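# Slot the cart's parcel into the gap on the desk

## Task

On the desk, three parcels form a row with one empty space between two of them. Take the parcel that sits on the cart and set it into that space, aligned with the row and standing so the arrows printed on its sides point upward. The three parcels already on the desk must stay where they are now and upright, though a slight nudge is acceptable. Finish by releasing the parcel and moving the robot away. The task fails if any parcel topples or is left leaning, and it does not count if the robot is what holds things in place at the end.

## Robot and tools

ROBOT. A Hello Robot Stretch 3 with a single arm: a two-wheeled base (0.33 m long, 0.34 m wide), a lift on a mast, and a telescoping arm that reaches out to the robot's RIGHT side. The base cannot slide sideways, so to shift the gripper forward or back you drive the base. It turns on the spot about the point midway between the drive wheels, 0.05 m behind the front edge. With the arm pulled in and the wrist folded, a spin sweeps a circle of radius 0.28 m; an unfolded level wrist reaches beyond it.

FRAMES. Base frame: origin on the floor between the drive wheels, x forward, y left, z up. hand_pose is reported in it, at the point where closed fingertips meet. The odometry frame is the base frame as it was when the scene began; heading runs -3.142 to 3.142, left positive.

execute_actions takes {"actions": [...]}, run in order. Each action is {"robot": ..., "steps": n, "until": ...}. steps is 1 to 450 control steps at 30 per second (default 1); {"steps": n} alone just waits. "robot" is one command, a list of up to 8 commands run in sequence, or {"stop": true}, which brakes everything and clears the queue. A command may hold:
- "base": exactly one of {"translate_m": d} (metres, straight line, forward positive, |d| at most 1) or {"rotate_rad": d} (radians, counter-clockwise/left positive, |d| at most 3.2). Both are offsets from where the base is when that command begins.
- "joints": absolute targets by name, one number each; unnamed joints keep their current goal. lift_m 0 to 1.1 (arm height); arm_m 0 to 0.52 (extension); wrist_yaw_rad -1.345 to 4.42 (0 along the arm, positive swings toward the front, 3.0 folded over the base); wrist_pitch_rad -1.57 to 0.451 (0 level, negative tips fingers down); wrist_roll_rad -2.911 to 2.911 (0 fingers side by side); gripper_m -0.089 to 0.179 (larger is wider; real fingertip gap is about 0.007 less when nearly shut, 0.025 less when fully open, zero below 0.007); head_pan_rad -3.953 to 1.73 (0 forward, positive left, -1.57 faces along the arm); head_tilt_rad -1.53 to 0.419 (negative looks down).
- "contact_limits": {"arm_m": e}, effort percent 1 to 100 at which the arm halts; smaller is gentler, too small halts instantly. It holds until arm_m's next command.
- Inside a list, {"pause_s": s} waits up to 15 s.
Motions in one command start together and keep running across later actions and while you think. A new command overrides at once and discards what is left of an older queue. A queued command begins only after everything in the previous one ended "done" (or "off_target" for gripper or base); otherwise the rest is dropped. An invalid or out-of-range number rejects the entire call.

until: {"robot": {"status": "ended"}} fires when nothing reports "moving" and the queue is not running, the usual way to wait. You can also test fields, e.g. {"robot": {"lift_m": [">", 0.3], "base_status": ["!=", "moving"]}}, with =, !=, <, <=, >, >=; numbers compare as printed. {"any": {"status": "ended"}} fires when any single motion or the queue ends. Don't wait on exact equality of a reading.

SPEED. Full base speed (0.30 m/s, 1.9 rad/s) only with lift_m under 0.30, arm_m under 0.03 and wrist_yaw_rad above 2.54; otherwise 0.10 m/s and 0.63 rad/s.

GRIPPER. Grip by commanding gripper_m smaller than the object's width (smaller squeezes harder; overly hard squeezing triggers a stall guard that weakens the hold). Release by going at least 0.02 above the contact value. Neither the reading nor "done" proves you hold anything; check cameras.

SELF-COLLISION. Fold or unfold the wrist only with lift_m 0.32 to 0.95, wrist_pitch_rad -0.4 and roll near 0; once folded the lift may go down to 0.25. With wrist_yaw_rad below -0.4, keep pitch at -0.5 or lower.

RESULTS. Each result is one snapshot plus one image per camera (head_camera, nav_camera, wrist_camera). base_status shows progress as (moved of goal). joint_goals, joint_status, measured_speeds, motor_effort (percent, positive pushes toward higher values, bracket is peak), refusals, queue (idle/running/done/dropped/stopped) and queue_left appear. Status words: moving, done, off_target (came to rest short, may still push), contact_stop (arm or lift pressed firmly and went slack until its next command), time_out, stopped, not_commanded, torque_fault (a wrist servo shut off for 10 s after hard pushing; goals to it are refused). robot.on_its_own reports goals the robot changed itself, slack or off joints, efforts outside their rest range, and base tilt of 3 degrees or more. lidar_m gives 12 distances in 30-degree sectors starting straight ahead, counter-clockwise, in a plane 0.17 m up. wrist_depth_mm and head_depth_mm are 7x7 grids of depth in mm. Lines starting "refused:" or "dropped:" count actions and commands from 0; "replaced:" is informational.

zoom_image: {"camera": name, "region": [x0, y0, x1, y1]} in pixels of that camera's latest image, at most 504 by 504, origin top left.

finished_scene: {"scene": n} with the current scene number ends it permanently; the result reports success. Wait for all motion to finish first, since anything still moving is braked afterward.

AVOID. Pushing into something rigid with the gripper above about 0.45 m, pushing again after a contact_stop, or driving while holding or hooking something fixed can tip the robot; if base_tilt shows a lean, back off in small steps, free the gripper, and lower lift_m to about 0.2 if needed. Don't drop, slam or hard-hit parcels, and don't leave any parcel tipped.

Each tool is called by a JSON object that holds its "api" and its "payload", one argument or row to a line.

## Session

{"api": "execute_actions", "payload": {
  "actions": []
}}

Scene clock: 0.00 s.
robot.base_odometry: x=+0.000 y=+0.000 heading=+0.000 (m, m, rad; robot's odometry frame)
robot.turned_by_wheels: +0.000 (rad since the last result)
robot.turned_by_imu: +0.000 (rad since the last result)
robot.base_tilt: forward=-0.7 right=+1.8 (deg)
robot.lidar_m: 1.80 2.13 2.02 2.33 2.05 1.54 2.39 1.70 1.70 1.97 1.72 1.45
robot.head_depth_mm: 1694 1771 1775 1767 1711 1677 1708 / 1668 1934 1943 1935 1847 1767 1774 / 1667 2159 2161 2150 2168 2142 2056 / 1659 2322 2434 2432 2452 2432 2174 / 1650 2411 2791 2785 2771 2718 2160 / 1644 2374 2705 2648 2629 2595 2172 / 1637 2374 2456 2438 2430 1944 1974
robot.base_status: not_commanded
robot.joint_positions: lift_m=+0.453 arm_m=+0.001 wrist_yaw_rad=+2.924 wrist_pitch_rad=-0.604 wrist_roll_rad=-0.008 gripper_m=+0.037 head_pan_rad=+0.009 head_tilt_rad=-0.020
robot.joint_goals: lift_m=+0.453 arm_m=+0.001 wrist_yaw_rad=+2.924 wrist_pitch_rad=-0.604 wrist_roll_rad=-0.008 gripper_m=+0.037 head_pan_rad=+0.009 head_tilt_rad=-0.020
robot.joint_status: lift_m=not_commanded arm_m=not_commanded wrist_yaw_rad=not_commanded wrist_pitch_rad=not_commanded wrist_roll_rad=not_commanded gripper_m=not_commanded head_pan_rad=not_commanded head_tilt_rad=not_commanded
robot.measured_speeds: translate_m=+0.000 rotate_rad=+0.000 lift_m=+0.000 arm_m=+0.000 wrist_yaw_rad=+0.000 wrist_pitch_rad=+0.000 wrist_roll_rad=+0.000 head_pan_rad=+0.000 head_tilt_rad=+0.000
robot: refusals=0 queue=idle queue_left=0
robot.motor_effort: left_wheel=+0 right_wheel=-1 lift_m=+19 arm_m=-1 wrist_yaw_rad=+0 wrist_pitch_rad=+4 wrist_roll_rad=+0 gripper_m=+1 head_pan_rad=-1 head_tilt_rad=+2 (%)
robot.hand_pose: x=+0.0214 y=+0.0461 z=+0.4265 quat_wxyz=(+0.282, +0.691, +0.137, +0.651) (m; robot's base frame)
robot.wrist_depth_mm: - - - - - - - / - - - - - - - / 870 - 864 878 861 889 867 / 737 714 768 749 735 753 742 / 654 659 - 639 645 645 638 / 569 569 - 575 585 571 575 / 521 - - 518 513 514 520
pictures: head_camera (sideways: a quarter turn clockwise sets it upright), nav_camera (sideways: a quarter turn counterclockwise sets it upright), wrist_camera
camera_calibration (this result's frames):
head_camera: T_world_to_cam=[[0.00950138, 0.0403439, -0.999141, 1.31708], [-0.0284843, 0.998791, 0.0400589, -0.0495413], [0.999549, 0.0280792, 0.0106391, -0.0612927], [0, 0, 0, 1]] pos_world=[0.0473398, -0.00193367, 1.31859]
nav_camera: T_world_to_cam=[[-0.0233866, -0.00342515, 0.999721, -1.25292], [0.069554, -0.997577, -0.00179072, 0.0502354], [0.997304, 0.0694927, 0.0235682, -0.0792702], [0, 0, 0, 1]] pos_world=[0.0462608, 0.0513309, 1.25453]
wrist_camera: T_world_to_cam=[[0.965017, -0.262101, 0.00674738, -0.0187507], [-0.186786, -0.705321, -0.683837, 0.35594], [0.183994, 0.658654, -0.729603, 0.445355], [0, 0, 0, 1]] pos_world=[0.0026369, -0.0471972, 0.568464]
Images, in order (width x height): head_camera 896x504, nav_camera 672x504, wrist_camera 644x364.

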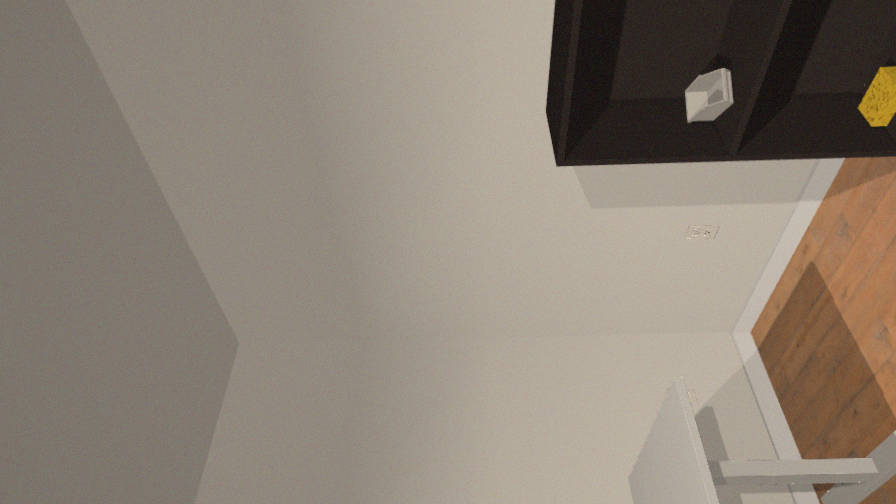

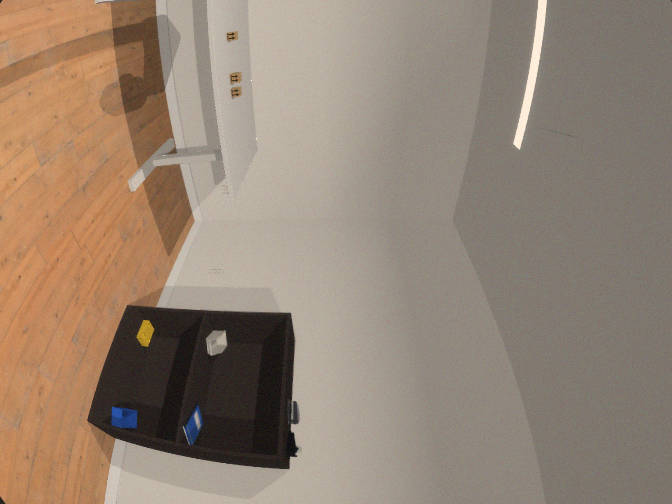

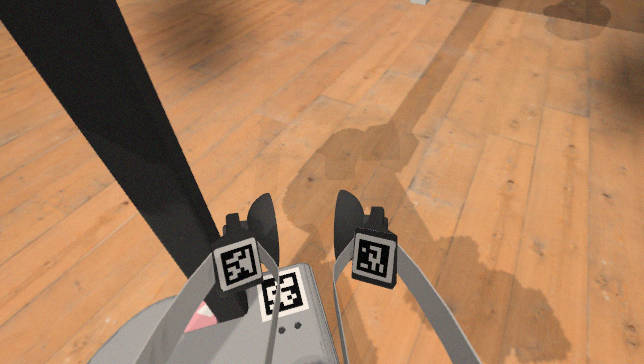

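{"api": "execute_actions", "payload": {
  "actions": [
    {"robot": {"joints": {"head_pan_rad": 0.65, "head_tilt_rad": -0.35}}, "steps": 200, "until": {"robot": {"status": "ended"}}}
  ]
}}

Scene clock: 5.63 s.
robot.base_odometry: x=+0.000 y=+0.000 heading=+0.000 (m, m, rad; robot's odometry frame)
robot.turned_by_wheels: +0.000 (rad since the last result)
robot.turned_by_imu: -0.001 (rad since the last result)
robot.base_tilt: forward=-0.8 right=+1.9 (deg)
robot.lidar_m: 1.80 2.13 2.01 2.33 2.05 1.54 2.40 1.70 1.70 1.97 1.71 1.44
robot.head_depth_mm: 2176 2299 2437 2541 2566 1831 1422 / 2139 2286 2401 2386 2310 1839 1426 / 2118 2236 2353 2178 2572 1856 1436 / 2068 2216 2348 2207 2578 1860 1439 / 2057 2185 2300 2248 2526 1868 1446 / 2041 2140 2260 2259 2497 1880 1454 / 2010 2113 2238 2298 2482 1883 1461
robot.base_status: not_commanded
robot.joint_positions: lift_m=+0.453 arm_m=+0.001 wrist_yaw_rad=+2.924 wrist_pitch_rad=-0.604 wrist_roll_rad=-0.008 gripper_m=+0.037 head_pan_rad=+0.643 head_tilt_rad=-0.345
robot.joint_goals: lift_m=+0.453 arm_m=+0.001 wrist_yaw_rad=+2.924 wrist_pitch_rad=-0.604 wrist_roll_rad=-0.008 gripper_m=+0.037 head_pan_rad=+0.650 head_tilt_rad=-0.350
robot.joint_status: lift_m=not_commanded arm_m=not_commanded wrist_yaw_rad=not_commanded wrist_pitch_rad=not_commanded wrist_roll_rad=not_commanded gripper_m=not_commanded head_pan_rad=done head_tilt_rad=done
robot.measured_speeds: translate_m=+0.000 rotate_rad=+0.000 lift_m=+0.000 arm_m=+0.000 wrist_yaw_rad=+0.000 wrist_pitch_rad=+0.000 wrist_roll_rad=+0.000 head_pan_rad=+0.000 head_tilt_rad=+0.000
robot: refusals=0 queue=done queue_left=0
robot.motor_effort: left_wheel=+0(1) right_wheel=-1(0) lift_m=+19(19) arm_m=-1(1) wrist_yaw_rad=+1(1) wrist_pitch_rad=+4(4) wrist_roll_rad=+0(0) gripper_m=+0(0) head_pan_rad=+4(49) head_tilt_rad=-2(26) (%)
robot.hand_pose: x=+0.0214 y=+0.0461 z=+0.4265 quat_wxyz=(+0.282, +0.691, +0.137, +0.651) (m; robot's base frame)
robot.wrist_depth_mm: - - - - - - - / - - - - - - - / 855 - 869 877 847 866 880 / 747 726 745 746 745 732 735 / 645 651 - 647 659 638 637 / 572 580 - 570 570 578 565 / 520 - - 514 512 510 517
pictures: head_camera (sideways: a quarter turn clockwise sets it upright), nav_camera (sideways: a quarter turn counterclockwise sets it upright), wrist_camera
camera_calibration (this result's frames):
head_camera: T_world_to_cam=[[-0.272319, -0.153637, -0.949862, 1.25423], [-0.60309, 0.796455, 0.0440778, -0.0512504], [0.74975, 0.584855, -0.309546, 0.357013], [0, 0, 0, 1]] pos_world=[0.0429708, 0.0247134, 1.30412]
nav_camera: T_world_to_cam=[[0.239992, 0.175712, 0.95474, -1.19555], [0.643541, -0.765125, -0.0209511, 0.0716738], [0.726815, 0.619442, -0.296702, 0.339277], [0, 0, 0, 1]] pos_world=[-0.00579355, 0.0547499, 1.24361]
wrist_camera: T_world_to_cam=[[0.965017, -0.262101, 0.00674739, -0.0187508], [-0.186786, -0.705321, -0.683837, 0.35594], [0.183994, 0.658654, -0.729603, 0.445355], [0, 0, 0, 1]] pos_world=[0.0026369, -0.0471972, 0.568464]
Images, in order (width x height): head_camera 896x504, nav_camera 672x504, wrist_camera 644x364.

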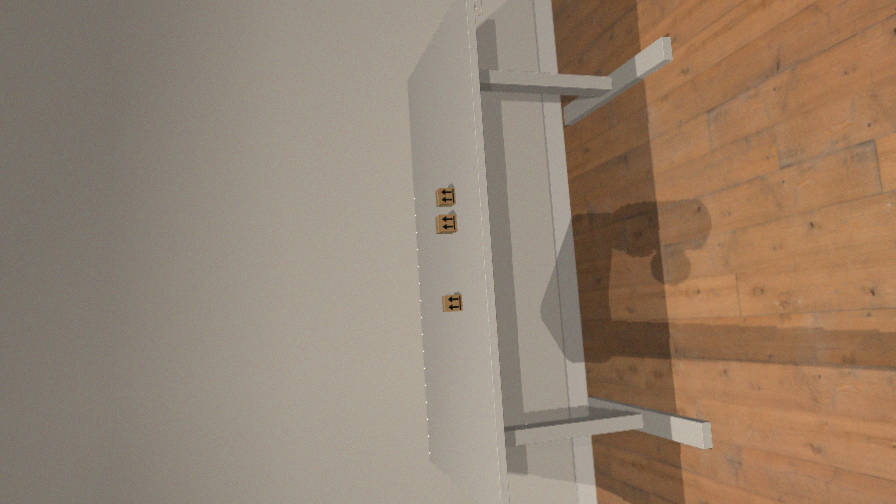

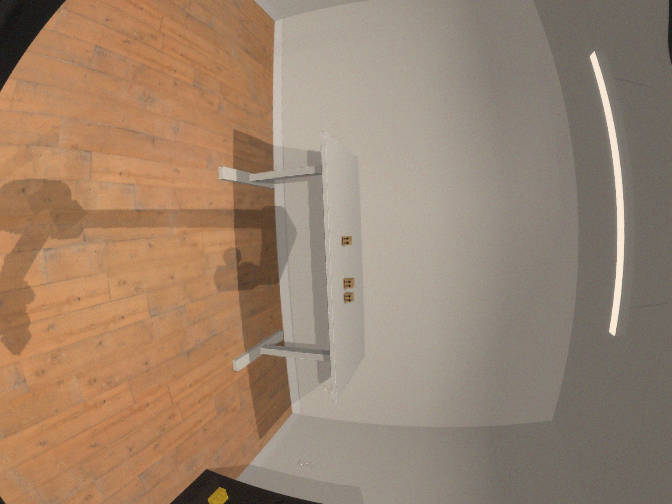

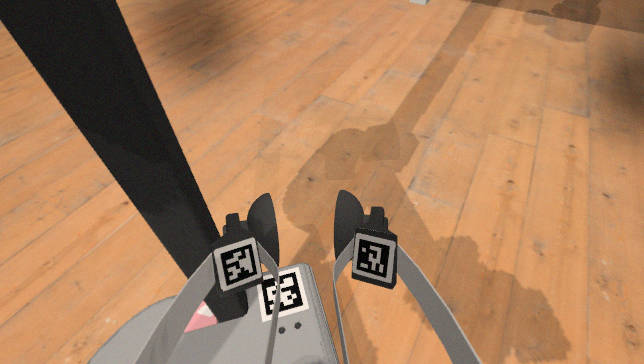

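{"api": "execute_actions", "payload": {
  "actions": [
    {"robot": {"joints": {"head_pan_rad": -3.5, "head_tilt_rad": -0.4}}, "steps": 300, "until": {"robot": {"status": "ended"}}}
  ]
}}

Scene clock: 28.03 s.
robot.base_odometry: x=+0.000 y=+0.000 heading=+0.000 (m, m, rad; robot's odometry frame)
robot.turned_by_wheels: +0.000 (rad since the last result)
robot.turned_by_imu: -0.001 (rad since the last result)
robot.base_tilt: forward=-0.8 right=+1.8 (deg)
robot.lidar_m: 1.80 2.13 2.02 2.33 2.04 1.54 2.39 1.70 1.70 1.97 1.71 1.44
robot.head_depth_mm: 1662 1764 1873 1964 2098 1735 1366 / 1729 1848 1971 1966 1944 1744 1372 / 1827 1924 2066 2044 1968 1746 1378 / 1903 2026 2184 2318 2274 1766 1387 / 1999 2146 2292 2491 2420 1763 1390 / 2112 2265 2463 2676 2452 1783 1392 / 2221 2411 2632 2863 2447 1784 1399
robot.base_status: not_commanded
robot.joint_positions: lift_m=+0.453 arm_m=+0.001 wrist_yaw_rad=+2.924 wrist_pitch_rad=-0.604 wrist_roll_rad=-0.008 gripper_m=+0.037 head_pan_rad=-3.493 head_tilt_rad=-0.395
robot.joint_goals: lift_m=+0.453 arm_m=+0.001 wrist_yaw_rad=+2.924 wrist_pitch_rad=-0.604 wrist_roll_rad=-0.008 gripper_m=+0.037 head_pan_rad=-3.500 head_tilt_rad=-0.400
robot.joint_status: lift_m=not_commanded arm_m=not_commanded wrist_yaw_rad=not_commanded wrist_pitch_rad=not_commanded wrist_roll_rad=not_commanded gripper_m=not_commanded head_pan_rad=done head_tilt_rad=done
robot.measured_speeds: translate_m=+0.000 rotate_rad=+0.000 lift_m=+0.000 arm_m=+0.000 wrist_yaw_rad=+0.000 wrist_pitch_rad=+0.000 wrist_roll_rad=+0.000 head_pan_rad=+0.000 head_tilt_rad=+0.000
robot: refusals=0 queue=done queue_left=0
robot.motor_effort: left_wheel=+0(0) right_wheel=-1(0) lift_m=+19(19) arm_m=-1(1) wrist_yaw_rad=+0(0) wrist_pitch_rad=+4(4) wrist_roll_rad=+0(0) gripper_m=+1(1) head_pan_rad=-6(57) head_tilt_rad=-2(10) (%)
robot.hand_pose: x=+0.0214 y=+0.0461 z=+0.4265 quat_wxyz=(+0.282, +0.691, +0.137, +0.651) (m; robot's base frame)
robot.wrist_depth_mm: - - - - - - - / - - - - - - - / 868 - 867 866 868 873 866 / 745 722 742 745 740 751 745 / 651 656 - 653 667 642 647 / 579 572 - 576 569 572 581 / 506 - - 529 512 524 510
pictures: head_camera (sideways: a quarter turn clockwise sets it upright), nav_camera (sideways: a quarter turn counterclockwise sets it upright), wrist_camera
camera_calibration (this result's frames):
head_camera: T_world_to_cam=[[0.32132, -0.160588, -0.933255, 1.22893], [-0.340716, -0.939123, 0.0442887, -0.0531226], [-0.883553, 0.303744, -0.356474, 0.428049], [0, 0, 0, 1]] pos_world=[-0.0347744, 0.0174445, 1.30184]
nav_camera: T_world_to_cam=[[-0.322435, 0.121541, 0.938756, -1.17125], [0.291374, 0.956315, -0.0237364, 0.0774469], [-0.900632, 0.265875, -0.343763, 0.410453], [0, 0, 0, 1]] pos_world=[-0.0305516, -0.0408374, 1.24246]
wrist_camera: T_world_to_cam=[[0.965017, -0.262101, 0.00674724, -0.0187507], [-0.186786, -0.705321, -0.683837, 0.35594], [0.183994, 0.658654, -0.729603, 0.445355], [0, 0, 0, 1]] pos_world=[0.00263691, -0.0471972, 0.568464]
Images, in order (width x height): head_camera 896x504, nav_camera 672x504, wrist_camera 644x364.

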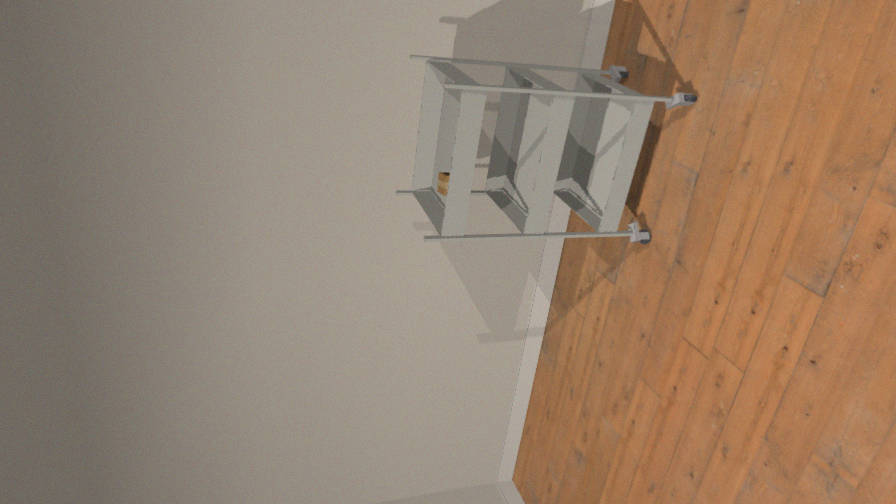

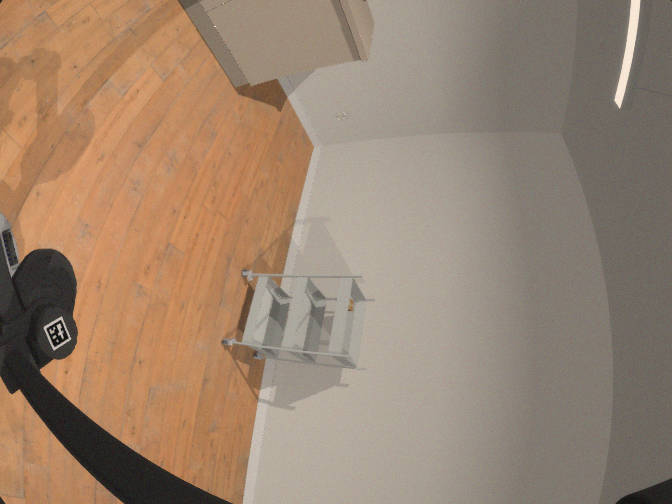

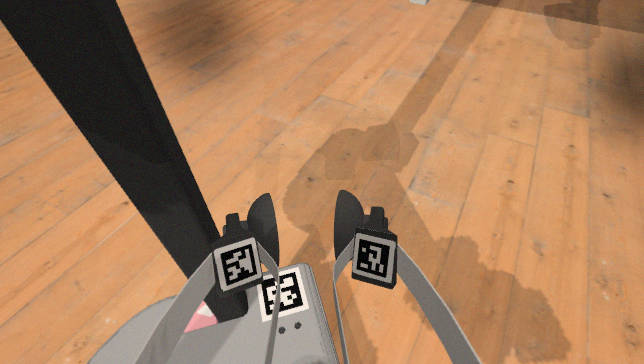

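{"api": "execute_actions", "payload": {
  "actions": [
    {"robot": [{"joints": {"lift_m": 0.27, "head_pan_rad": -1.57, "head_tilt_rad": -0.65}, "base": {"rotate_rad": 2.838}}, {"base": {"translate_m": 1.0}}, {"base": {"translate_m": 0.228}}, {"base": {"rotate_rad": 1.042}}], "steps": 450, "until": {"robot": {"status": "ended"}}}
  ]
}}

Scene clock: 54.73 s.
robot.base_odometry: x=-1.172 y=+0.367 heading=-2.404 (m, m, rad; robot's odometry frame)
robot.turned_by_wheels: +3.880 (rad since the last result)
robot.turned_by_imu: +3.805 (rad since the last result)
robot.base_tilt: forward=-0.8 right=+1.8 (deg)
robot.lidar_m: 1.14 1.15 1.53 2.79 2.87 3.14 2.65 1.44 0.48 0.46 0.48 1.33
robot.head_depth_mm: 793 881 991 1112 814 741 1093 / 787 877 983 1084 845 896 1008 / 784 869 977 1072 851 902 969 / 778 865 971 1067 855 903 967 / 774 858 965 1060 833 756 909 / 770 855 960 1090 1262 1348 1190 / 765 850 952 1083 1252 1387 1196
robot.base_status: done (rotate_rad +1.0418 of +1.0420)
robot.joint_positions: lift_m=+0.270 arm_m=+0.001 wrist_yaw_rad=+2.924 wrist_pitch_rad=-0.605 wrist_roll_rad=-0.008 gripper_m=+0.037 head_pan_rad=-1.577 head_tilt_rad=-0.643
robot.joint_goals: lift_m=+0.270 arm_m=+0.001 wrist_yaw_rad=+2.924 wrist_pitch_rad=-0.605 wrist_roll_rad=-0.008 gripper_m=+0.037 head_pan_rad=-1.570 head_tilt_rad=-0.650
robot.joint_status: lift_m=done arm_m=not_commanded wrist_yaw_rad=not_commanded wrist_pitch_rad=not_commanded wrist_roll_rad=not_commanded gripper_m=not_commanded head_pan_rad=done head_tilt_rad=done
robot.measured_speeds: translate_m=+0.000 rotate_rad=+0.000 lift_m=+0.000 arm_m=+0.000 wrist_yaw_rad=+0.000 wrist_pitch_rad=+0.000 wrist_roll_rad=+0.000 head_pan_rad=+0.000 head_tilt_rad=+0.000
robot: refusals=0 queue=done queue_left=0
robot.motor_effort: left_wheel=-3(11) right_wheel=+1(9) lift_m=+14(18) arm_m=-1(1) wrist_yaw_rad=+0(1) wrist_pitch_rad=+4(4) wrist_roll_rad=+0(0) gripper_m=+0(0) head_pan_rad=+3(59) head_tilt_rad=-4(26) (%)
robot.hand_pose: x=+0.0213 y=+0.0459 z=+0.2434 quat_wxyz=(+0.283, +0.691, +0.138, +0.651) (m; robot's base frame)
robot.wrist_depth_mm: - 895 915 902 890 906 910 / 698 703 710 709 709 714 706 / 590 - 597 591 590 591 591 / 507 491 519 519 502 506 504 / 454 - - - 440 438 435 / - - - - 385 388 391 / - - - - 352 350 350
pictures: head_camera (sideways: a quarter turn clockwise sets it upright), nav_camera (sideways: a quarter turn counterclockwise sets it upright), wrist_camera
camera_calibration (this result's frames):
head_camera: T_world_to_cam=[[0.0436265, 0.574454, -0.817374, 1.07947], [0.998951, -0.013675, 0.0437071, -0.0605233], [0.0139301, -0.818423, -0.574448, 0.706202], [0, 0, 0, 1]] pos_world=[0.00352867, -0.0429631, 1.29065]
nav_camera: T_world_to_cam=[[-0.00651766, -0.564012, 0.825741, -1.02576], [-0.998447, -0.042017, -0.03658, 0.102026], [0.0553267, -0.824697, -0.562862, 0.689717], [0, 0, 0, 1]] pos_world=[0.0570221, -0.00544626, 1.23896]
wrist_camera: T_world_to_cam=[[0.965018, -0.262096, 0.00679168, -0.017544], [-0.186925, -0.705947, -0.683153, 0.230459], [0.183847, 0.657985, -0.730243, 0.312089], [0, 0, 0, 1]] pos_world=[0.00263228, -0.047257, 0.385459]
Images, in order (width x height): head_camera 896x504, nav_camera 672x504, wrist_camera 644x364.

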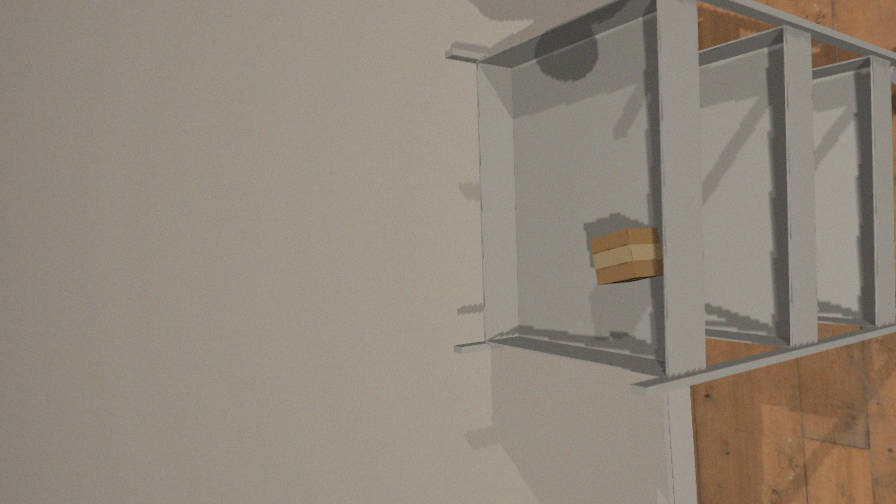

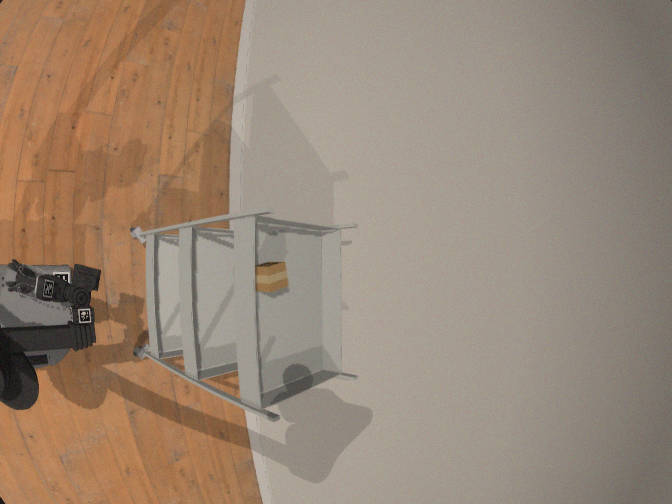

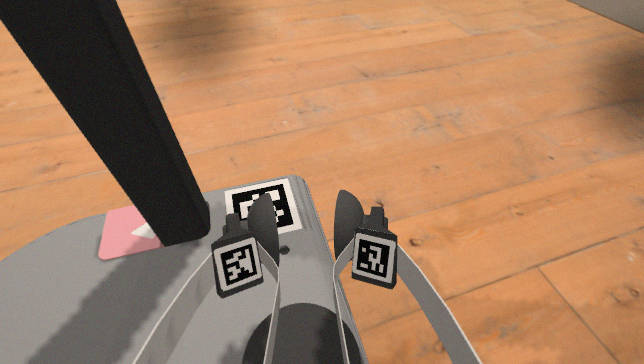

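{"api": "zoom_image", "payload": {
  "camera": "head_camera",
  "region": [570, 200, 690, 300]
}}

Region (570, 200, 690, 300) of head_camera's 896x504 image, scaled by 4.200, with more detail than that image has.

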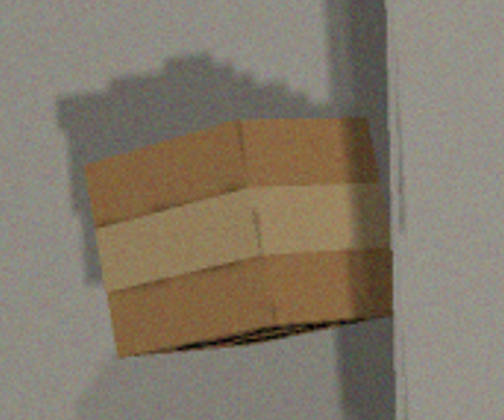

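{"api": "execute_actions", "payload": {
  "actions": [
    {"robot": {"base": {"translate_m": 0.5}, "joints": {"head_pan_rad": -2.3, "head_tilt_rad": -0.6}}, "steps": 300, "until": {"robot": {"status": "ended"}}}
  ]
}}

Scene clock: 72.00 s.
robot.base_odometry: x=-1.542 y=+0.031 heading=-2.404 (m, m, rad; robot's odometry frame)
robot.turned_by_wheels: +0.000 (rad since the last result)
robot.turned_by_imu: +0.001 (rad since the last result)
robot.base_tilt: forward=-0.8 right=+1.8 (deg)
robot.lidar_m: 1.09 0.66 0.84 2.81 2.89 3.59 3.13 0.65 0.56 0.95 0.98 1.30
robot.head_depth_mm: 1510 1722 2002 2203 1788 1428 1196 / 1332 1483 1699 1790 1162 1323 1193 / 1184 1314 1468 1132 994 1185 1175 / 1072 1177 1302 1141 872 1010 1138 / 979 1064 1165 1208 968 1203 1182 / 899 971 1057 1133 1207 1366 1214 / 832 893 966 1044 1146 1262 1213
robot.base_status: done (translate_m +0.5000 of +0.5000)
robot.joint_positions: lift_m=+0.270 arm_m=+0.001 wrist_yaw_rad=+2.924 wrist_pitch_rad=-0.605 wrist_roll_rad=-0.008 gripper_m=+0.037 head_pan_rad=-2.293 head_tilt_rad=-0.606
robot.joint_goals: lift_m=+0.270 arm_m=+0.001 wrist_yaw_rad=+2.924 wrist_pitch_rad=-0.605 wrist_roll_rad=-0.008 gripper_m=+0.037 head_pan_rad=-2.300 head_tilt_rad=-0.600
robot.joint_status: lift_m=done arm_m=not_commanded wrist_yaw_rad=not_commanded wrist_pitch_rad=not_commanded wrist_roll_rad=not_commanded gripper_m=not_commanded head_pan_rad=done head_tilt_rad=done
robot.measured_speeds: translate_m=+0.000 rotate_rad=+0.000 lift_m=+0.000 arm_m=+0.000 wrist_yaw_rad=+0.000 wrist_pitch_rad=+0.000 wrist_roll_rad=+0.000 head_pan_rad=+0.000 head_tilt_rad=+0.000
robot: refusals=0 queue=done queue_left=0
robot.motor_effort: left_wheel=-4(8) right_wheel=+3(8) lift_m=+14(14) arm_m=-1(1) wrist_yaw_rad=+1(0) wrist_pitch_rad=+4(4) wrist_roll_rad=+0(0) gripper_m=+1(1) head_pan_rad=-4(51) head_tilt_rad=+3(10) (%)
robot.hand_pose: x=+0.0213 y=+0.0459 z=+0.2434 quat_wxyz=(+0.283, +0.691, +0.138, +0.651) (m; robot's base frame)
robot.wrist_depth_mm: - 877 891 878 905 755 523 / 685 709 719 709 715 696 579 / 586 - 594 597 591 589 584 / 502 487 521 525 501 504 503 / 452 - - - 442 442 434 / - - - - 385 390 390 / - - - - 348 349 351
pictures: head_camera (sideways: a quarter turn clockwise sets it upright), nav_camera (sideways: a quarter turn counterclockwise sets it upright), wrist_camera
camera_calibration (this result's frames):
head_camera: T_world_to_cam=[[0.389824, 0.381702, -0.838058, 1.10433], [0.745603, -0.664938, 0.043966, -0.0593169], [-0.540475, -0.641997, -0.543807, 0.66972], [0, 0, 0, 1]] pos_world=[-0.0243005, -0.0310079, 1.2923]
nav_camera: T_world_to_cam=[[-0.354778, -0.397962, 0.846026, -1.05008], [-0.781587, 0.622825, -0.0347853, 0.0983683], [-0.513083, -0.673584, -0.532006, 0.65304], [0, 0, 0, 1]] pos_world=[0.0394006, -0.0392822, 1.23924]
wrist_camera: T_world_to_cam=[[0.965018, -0.262097, 0.00679155, -0.017544], [-0.186926, -0.705947, -0.683153, 0.230458], [0.183847, 0.657985, -0.730243, 0.312089], [0, 0, 0, 1]] pos_world=[0.00263229, -0.047257, 0.385458]
Images, in order (width x height): head_camera 896x504, nav_camera 672x504, wrist_camera 644x364.

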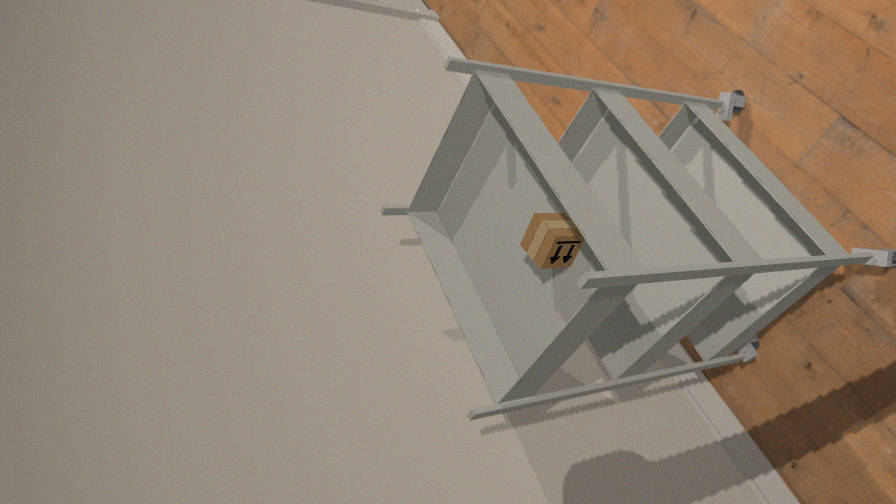

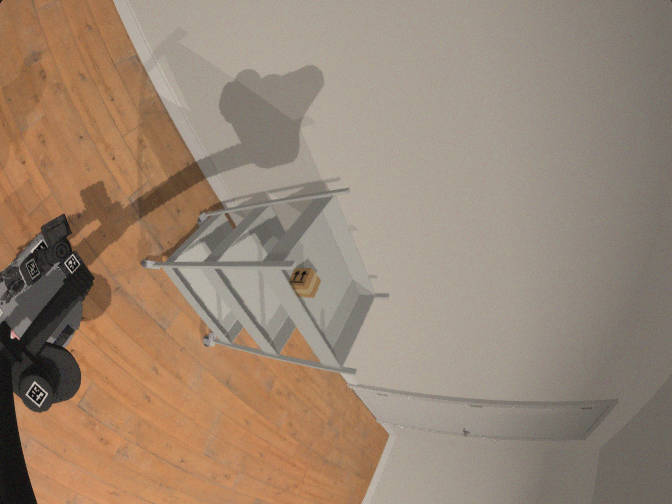

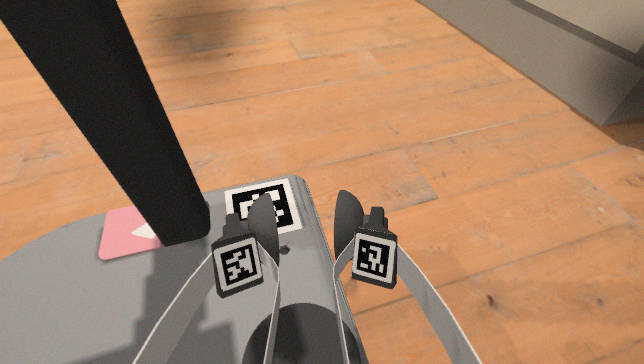

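{"api": "execute_actions", "payload": {
  "actions": [
    {"robot": [{"base": {"translate_m": -0.45}, "joints": {"lift_m": 0.95, "wrist_pitch_rad": -0.4, "wrist_roll_rad": 0.0, "head_pan_rad": -1.57, "head_tilt_rad": -0.65}}, {"joints": {"wrist_yaw_rad": 0.17, "gripper_m": 0.15}}, {"joints": {"wrist_pitch_rad": -1.57, "arm_m": 0.40}}], "steps": 450, "until": {"robot": {"status": "ended"}}}
  ]
}}

Scene clock: 108.47 s.
robot.base_odometry: x=-1.209 y=+0.334 heading=-2.403 (m, m, rad; robot's odometry frame)
robot.turned_by_wheels: +0.000 (rad since the last result)
robot.turned_by_imu: -0.005 (rad since the last result)
robot.base_tilt: forward=-0.8 right=+1.8 (deg)
robot.lidar_m: 1.09 1.09 1.47 2.79 2.88 3.21 2.69 1.43 0.48 0.46 0.99 1.32
robot.head_depth_mm: 790 880 956 949 815 893 991 / 786 861 - 1076 844 899 1007 / 781 853 - 1049 851 903 972 / 776 864 966 1051 854 906 967 / 772 858 961 1075 1189 756 1134 / 768 855 955 1085 1261 1387 1187 / 762 848 949 1081 1247 1392 1198
robot.base_status: done (translate_m -0.4500 of -0.4500)
robot.joint_positions: lift_m=+0.950 arm_m=+0.400 wrist_yaw_rad=+0.170 wrist_pitch_rad=-1.561 wrist_roll_rad=-0.005 gripper_m=+0.150 head_pan_rad=-1.577 head_tilt_rad=-0.642
robot.joint_goals: lift_m=+0.950 arm_m=+0.400 wrist_yaw_rad=+0.170 wrist_pitch_rad=-1.570 wrist_roll_rad=+0.000 gripper_m=+0.150 head_pan_rad=-1.570 head_tilt_rad=-0.650
robot.joint_status: lift_m=done arm_m=done wrist_yaw_rad=done wrist_pitch_rad=done wrist_roll_rad=done gripper_m=done head_pan_rad=done head_tilt_rad=done
robot.measured_speeds: translate_m=+0.000 rotate_rad=+0.000 lift_m=+0.000 arm_m=+0.000 wrist_yaw_rad=+0.000 wrist_pitch_rad=+0.000 wrist_roll_rad=+0.000 head_pan_rad=+0.000 head_tilt_rad=+0.000
robot: refusals=0 queue=done queue_left=0
robot.motor_effort: left_wheel=-3(14) right_wheel=+2(6) lift_m=+24(25) arm_m=+2(3) wrist_yaw_rad=+0(3) wrist_pitch_rad=-1(5) wrist_roll_rad=+2(3) gripper_m=+1(81) head_pan_rad=+4(54) head_tilt_rad=-5(13) (%)
robot.hand_pose: x=-0.0253 y=-0.5234 z=+0.8319 quat_wxyz=(+0.544, +0.539, -0.457, -0.452) (m; robot's base frame)
robot.wrist_depth_mm: 841 838 294 299 305 306 308 / 877 861 304 304 312 318 319 / 911 950 311 312 324 327 322 / 972 971 325 327 336 339 321 / - - 319 327 344 349 339 / - - - - - - 326 / - - - - - - -
pictures: head_camera (sideways: a quarter turn clockwise sets it upright), nav_camera (sideways: a quarter turn counterclockwise sets it upright), wrist_camera
camera_calibration (this result's frames):
head_camera: T_world_to_cam=[[0.043819, 0.574037, -0.817656, 1.07984], [0.998946, -0.0139926, 0.043711, -0.0605283], [0.0136506, -0.81871, -0.574045, 0.705679], [0, 0, 0, 1]] pos_world=[0.00351406, -0.0429677, 1.29068]
nav_camera: T_world_to_cam=[[-0.00670655, -0.563603, 0.826019, -1.02612], [-0.998461, -0.0416961, -0.0365564, 0.101995], [0.0550451, -0.824993, -0.562456, 0.689191], [0, 0, 0, 1]] pos_world=[0.0570201, -0.00549452, 1.23896]
wrist_camera: T_world_to_cam=[[-0.988718, -0.143464, 0.0430706, -0.143267], [-0.132034, 0.970502, 0.201727, 0.36457], [-0.0707407, 0.193764, -0.978494, 1.08212], [0, 0, 0, 1]] pos_world=[-0.0169659, -0.584045, 0.991472]
Images, in order (width x height): head_camera 896x504, nav_camera 672x504, wrist_camera 644x364.

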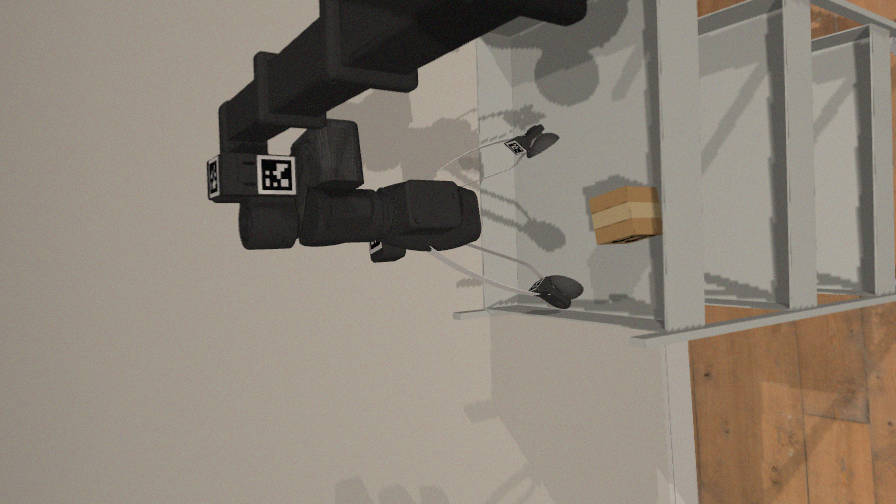

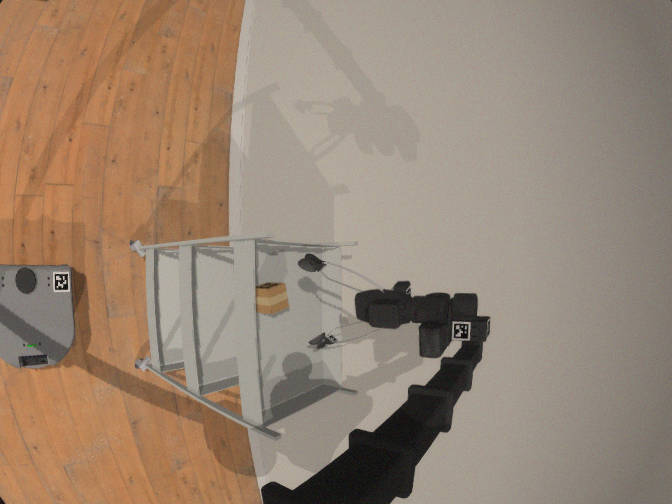

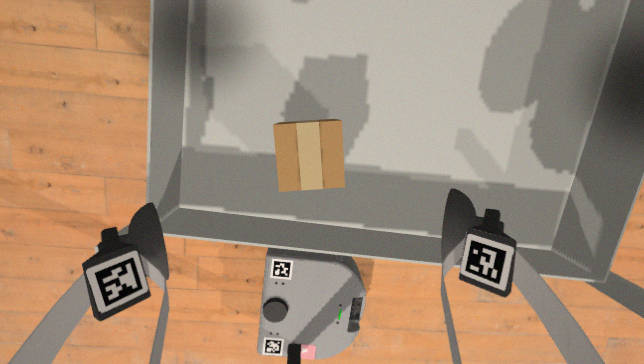

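{"api": "execute_actions", "payload": {
  "actions": [
    {"robot": [{"joints": {"arm_m": 0.435, "gripper_m": 0.12}}, {"joints": {"lift_m": 0.81}}], "steps": 450, "until": {"robot": {"status": "ended"}}}
  ]
}}

Scene clock: 120.10 s.
robot.base_odometry: x=-1.209 y=+0.334 heading=-2.403 (m, m, rad; robot's odometry frame)
robot.turned_by_wheels: +0.000 (rad since the last result)
robot.turned_by_imu: -0.001 (rad since the last result)
robot.base_tilt: forward=-0.8 right=+1.8 (deg)
robot.lidar_m: 1.09 1.09 1.46 2.80 2.88 3.21 2.69 1.43 0.48 0.46 0.99 1.32
robot.head_depth_mm: 789 877 991 1091 842 - 1000 / 785 873 980 1060 818 898 1008 / 781 866 957 - 850 900 968 / 777 862 967 1060 842 903 970 / 773 861 961 1075 1182 757 1138 / 769 855 955 1083 1264 1380 1188 / 764 848 949 1078 1249 1396 1191
robot.base_status: done (translate_m -0.4500 of -0.4500)
robot.joint_positions: lift_m=+0.810 arm_m=+0.435 wrist_yaw_rad=+0.170 wrist_pitch_rad=-1.561 wrist_roll_rad=-0.005 gripper_m=+0.120 head_pan_rad=-1.577 head_tilt_rad=-0.642
robot.joint_goals: lift_m=+0.810 arm_m=+0.435 wrist_yaw_rad=+0.170 wrist_pitch_rad=-1.570 wrist_roll_rad=+0.000 gripper_m=+0.120 head_pan_rad=-1.570 head_tilt_rad=-0.650
robot.joint_status: lift_m=done arm_m=done wrist_yaw_rad=done wrist_pitch_rad=done wrist_roll_rad=done gripper_m=done head_pan_rad=done head_tilt_rad=done
robot.measured_speeds: translate_m=+0.000 rotate_rad=+0.000 lift_m=+0.000 arm_m=+0.000 wrist_yaw_rad=+0.000 wrist_pitch_rad=+0.000 wrist_roll_rad=+0.000 head_pan_rad=+0.000 head_tilt_rad=+0.000
robot: refusals=0 queue=done queue_left=0
robot.motor_effort: left_wheel=-3(3) right_wheel=+2(2) lift_m=+13(24) arm_m=+3(3) wrist_yaw_rad=+0(1) wrist_pitch_rad=-1(1) wrist_roll_rad=+2(2) gripper_m=+1(79) head_pan_rad=+4(5) head_tilt_rad=-4(4) (%)
robot.hand_pose: x=-0.0253 y=-0.5583 z=+0.6926 quat_wxyz=(+0.544, +0.540, -0.457, -0.452) (m; robot's base frame)
robot.wrist_depth_mm: 149 166 168 170 172 176 178 / 154 172 175 177 180 182 185 / 158 178 181 184 186 189 191 / 163 185 187 188 192 196 199 / 168 190 166 137 199 204 208 / 171 201 200 142 209 214 216 / 163 195 201 202 217 220 227
pictures: head_camera (sideways: a quarter turn clockwise sets it upright), nav_camera (sideways: a quarter turn counterclockwise sets it upright), wrist_camera
camera_calibration (this result's frames):
head_camera: T_world_to_cam=[[0.0438188, 0.574036, -0.817656, 1.07984], [0.998946, -0.0139923, 0.043711, -0.0605283], [0.0136508, -0.81871, -0.574045, 0.705679], [0, 0, 0, 1]] pos_world=[0.00351407, -0.0429677, 1.29068]
nav_camera: T_world_to_cam=[[-0.00670642, -0.563603, 0.826019, -1.02612], [-0.998461, -0.0416964, -0.0365564, 0.101995], [0.0550452, -0.824993, -0.562456, 0.68919], [0, 0, 0, 1]] pos_world=[0.0570201, -0.00549452, 1.23896]
wrist_camera: T_world_to_cam=[[-0.988716, -0.143477, 0.0430782, -0.142302], [-0.132024, 0.970444, 0.202011, 0.426351], [-0.0707889, 0.194045, -0.978435, 0.952653], [0, 0, 0, 1]] pos_world=[-0.0169707, -0.619024, 0.852112]
Images, in order (width x height): head_camera 896x504, nav_camera 672x504, wrist_camera 644x364.

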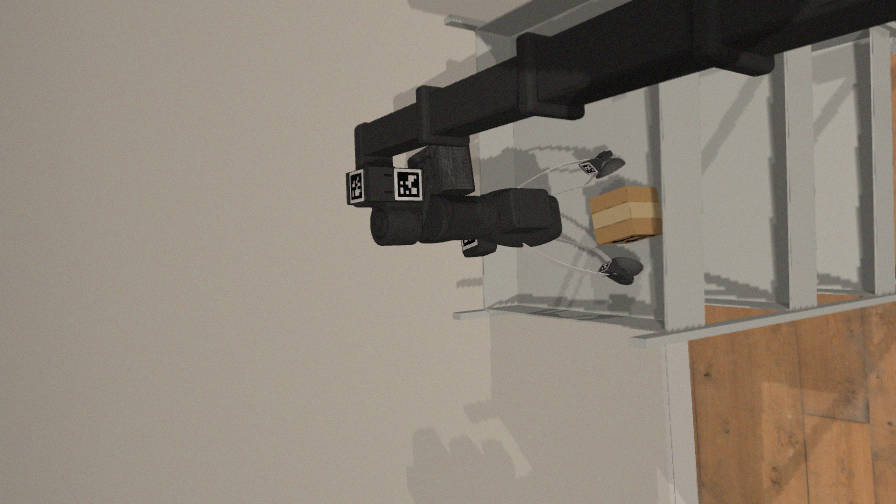

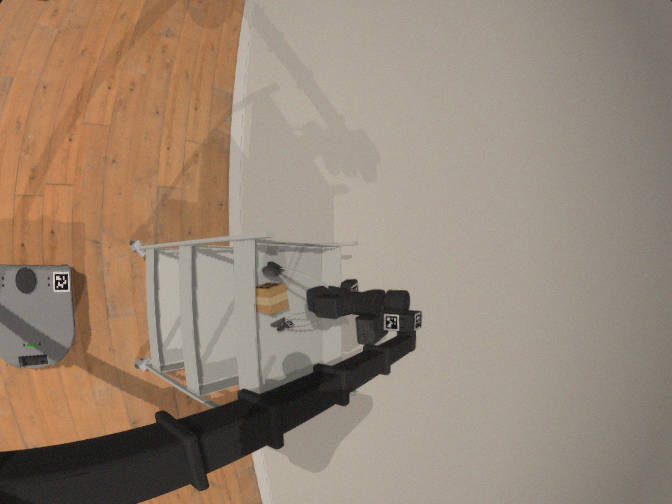

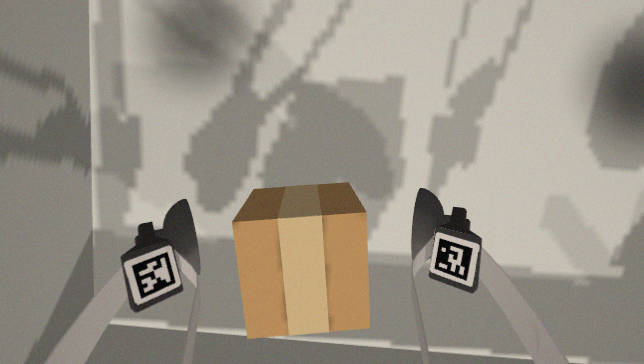

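{"api": "execute_actions", "payload": {
  "actions": [
    {"robot": [{"joints": {"gripper_m": 0.0}}, {"joints": {"lift_m": 1.0}}, {"joints": {"arm_m": 0.1}}, {"joints": {"wrist_pitch_rad": 0.0, "wrist_yaw_rad": 0.0}}], "steps": 450, "until": {"robot": {"status": "ended"}}}
  ]
}}

Scene clock: 132.60 s.
robot.base_odometry: x=-1.209 y=+0.334 heading=-2.403 (m, m, rad; robot's odometry frame)
robot.turned_by_wheels: +0.000 (rad since the last result)
robot.turned_by_imu: -0.002 (rad since the last result)
robot.base_tilt: forward=-0.8 right=+1.8 (deg)
robot.lidar_m: 1.09 1.09 1.46 2.79 2.87 3.21 2.70 1.43 0.48 0.46 0.99 1.32
robot.head_depth_mm: 788 878 - - 776 892 988 / 783 873 - - 793 897 1008 / 780 870 - - - 900 969 / 777 863 922 1042 856 904 968 / 773 858 963 1076 1186 755 1159 / 768 853 957 1089 1262 1391 1187 / 763 848 949 1077 1249 1389 1196
robot.base_status: done (translate_m -0.4500 of -0.4500)
robot.joint_positions: lift_m=+1.000 arm_m=+0.100 wrist_yaw_rad=+0.002 wrist_pitch_rad=-0.031 wrist_roll_rad=-0.005 gripper_m=+0.004 head_pan_rad=-1.577 head_tilt_rad=-0.642
robot.joint_goals: lift_m=+1.000 arm_m=+0.100 wrist_yaw_rad=+0.000 wrist_pitch_rad=+0.000 wrist_roll_rad=+0.000 gripper_m=+0.003 head_pan_rad=-1.570 head_tilt_rad=-0.650
robot.joint_status: lift_m=done arm_m=done wrist_yaw_rad=done wrist_pitch_rad=done wrist_roll_rad=done gripper_m=done head_pan_rad=done head_tilt_rad=done
robot.measured_speeds: translate_m=+0.000 rotate_rad=+0.000 lift_m=+0.000 arm_m=+0.000 wrist_yaw_rad=+0.000 wrist_pitch_rad=+0.000 wrist_roll_rad=+0.000 head_pan_rad=+0.000 head_tilt_rad=+0.000
robot: refusals=0 queue=done queue_left=0
robot.motor_effort: left_wheel=-2(3) right_wheel=+2(2) lift_m=+25(26) arm_m=-4(4) wrist_yaw_rad=-2(3) wrist_pitch_rad=+9(10) wrist_roll_rad=+2(2) gripper_m=-19(94) head_pan_rad=+4(4) head_tilt_rad=-4(4) (%)
robot.hand_pose: x=-0.0209 y=-0.5006 z=+1.1062 quat_wxyz=(+0.709, +0.012, -0.705, -0.011) (m; robot's base frame)
robot.wrist_depth_mm: 535 533 549 567 588 587 608 / 544 559 579 590 600 621 621 / 571 581 606 616 619 638 648 / 588 607 608 633 651 682 692 / 614 637 134 134 681 723 728 / 636 660 139 138 725 747 785 / 670 699 698 145 731 788 808
pictures: head_camera (sideways: a quarter turn clockwise sets it upright), nav_camera (sideways: a quarter turn counterclockwise sets it upright), wrist_camera
camera_calibration (this result's frames):
head_camera: T_world_to_cam=[[0.043727, 0.574049, -0.817652, 1.07984], [0.998948, -0.0138327, 0.0437109, -0.0605282], [0.0137819, -0.818704, -0.57405, 0.705686], [0, 0, 0, 1]] pos_world=[0.00352095, -0.0429681, 1.29068]
nav_camera: T_world_to_cam=[[-0.00661622, -0.563609, 0.826015, -1.02612], [-0.998455, -0.041856, -0.0365567, 0.101996], [0.0551774, -0.82498, -0.562461, 0.689197], [0, 0, 0, 1]] pos_world=[0.057021, -0.00548593, 1.23896]
wrist_camera: T_world_to_cam=[[-0.998878, 0.0410666, -0.0236064, 0.0184741], [0.0328658, 0.241977, -0.969725, 1.22235], [-0.0341111, -0.969413, -0.243055, -0.0486955], [0, 0, 0, 1]] pos_world=[-0.0233812, -0.343745, 1.17394]
Images, in order (width x height): head_camera 896x504, nav_camera 672x504, wrist_camera 644x364.

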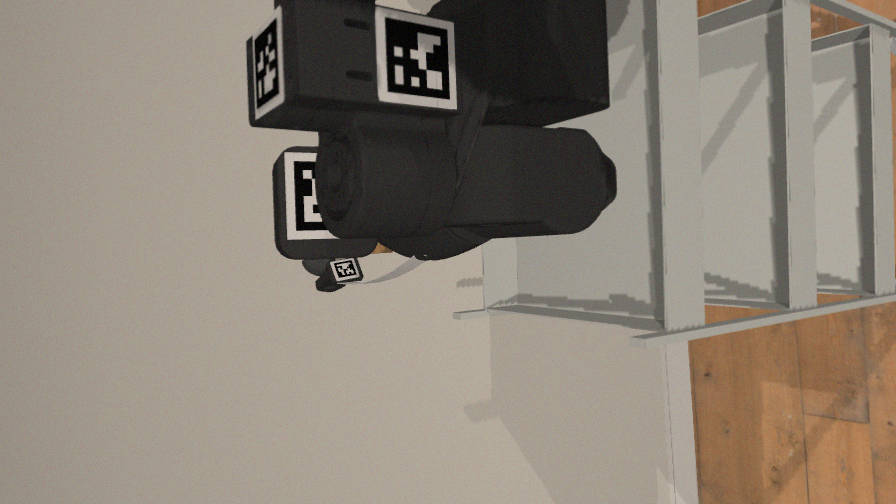

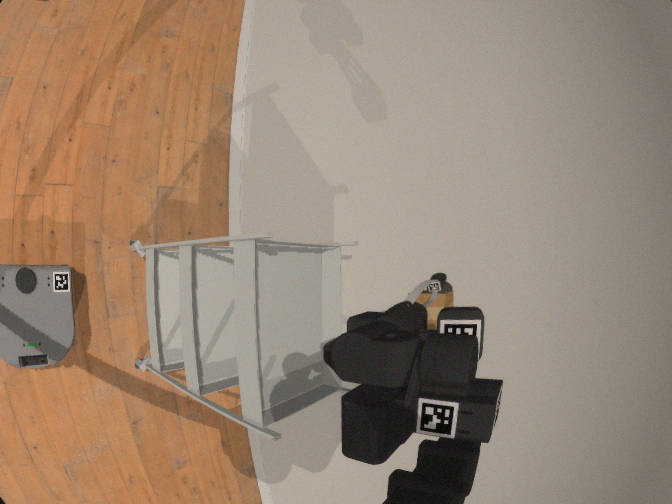

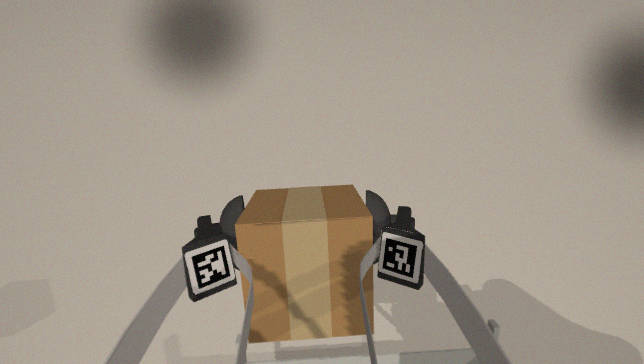

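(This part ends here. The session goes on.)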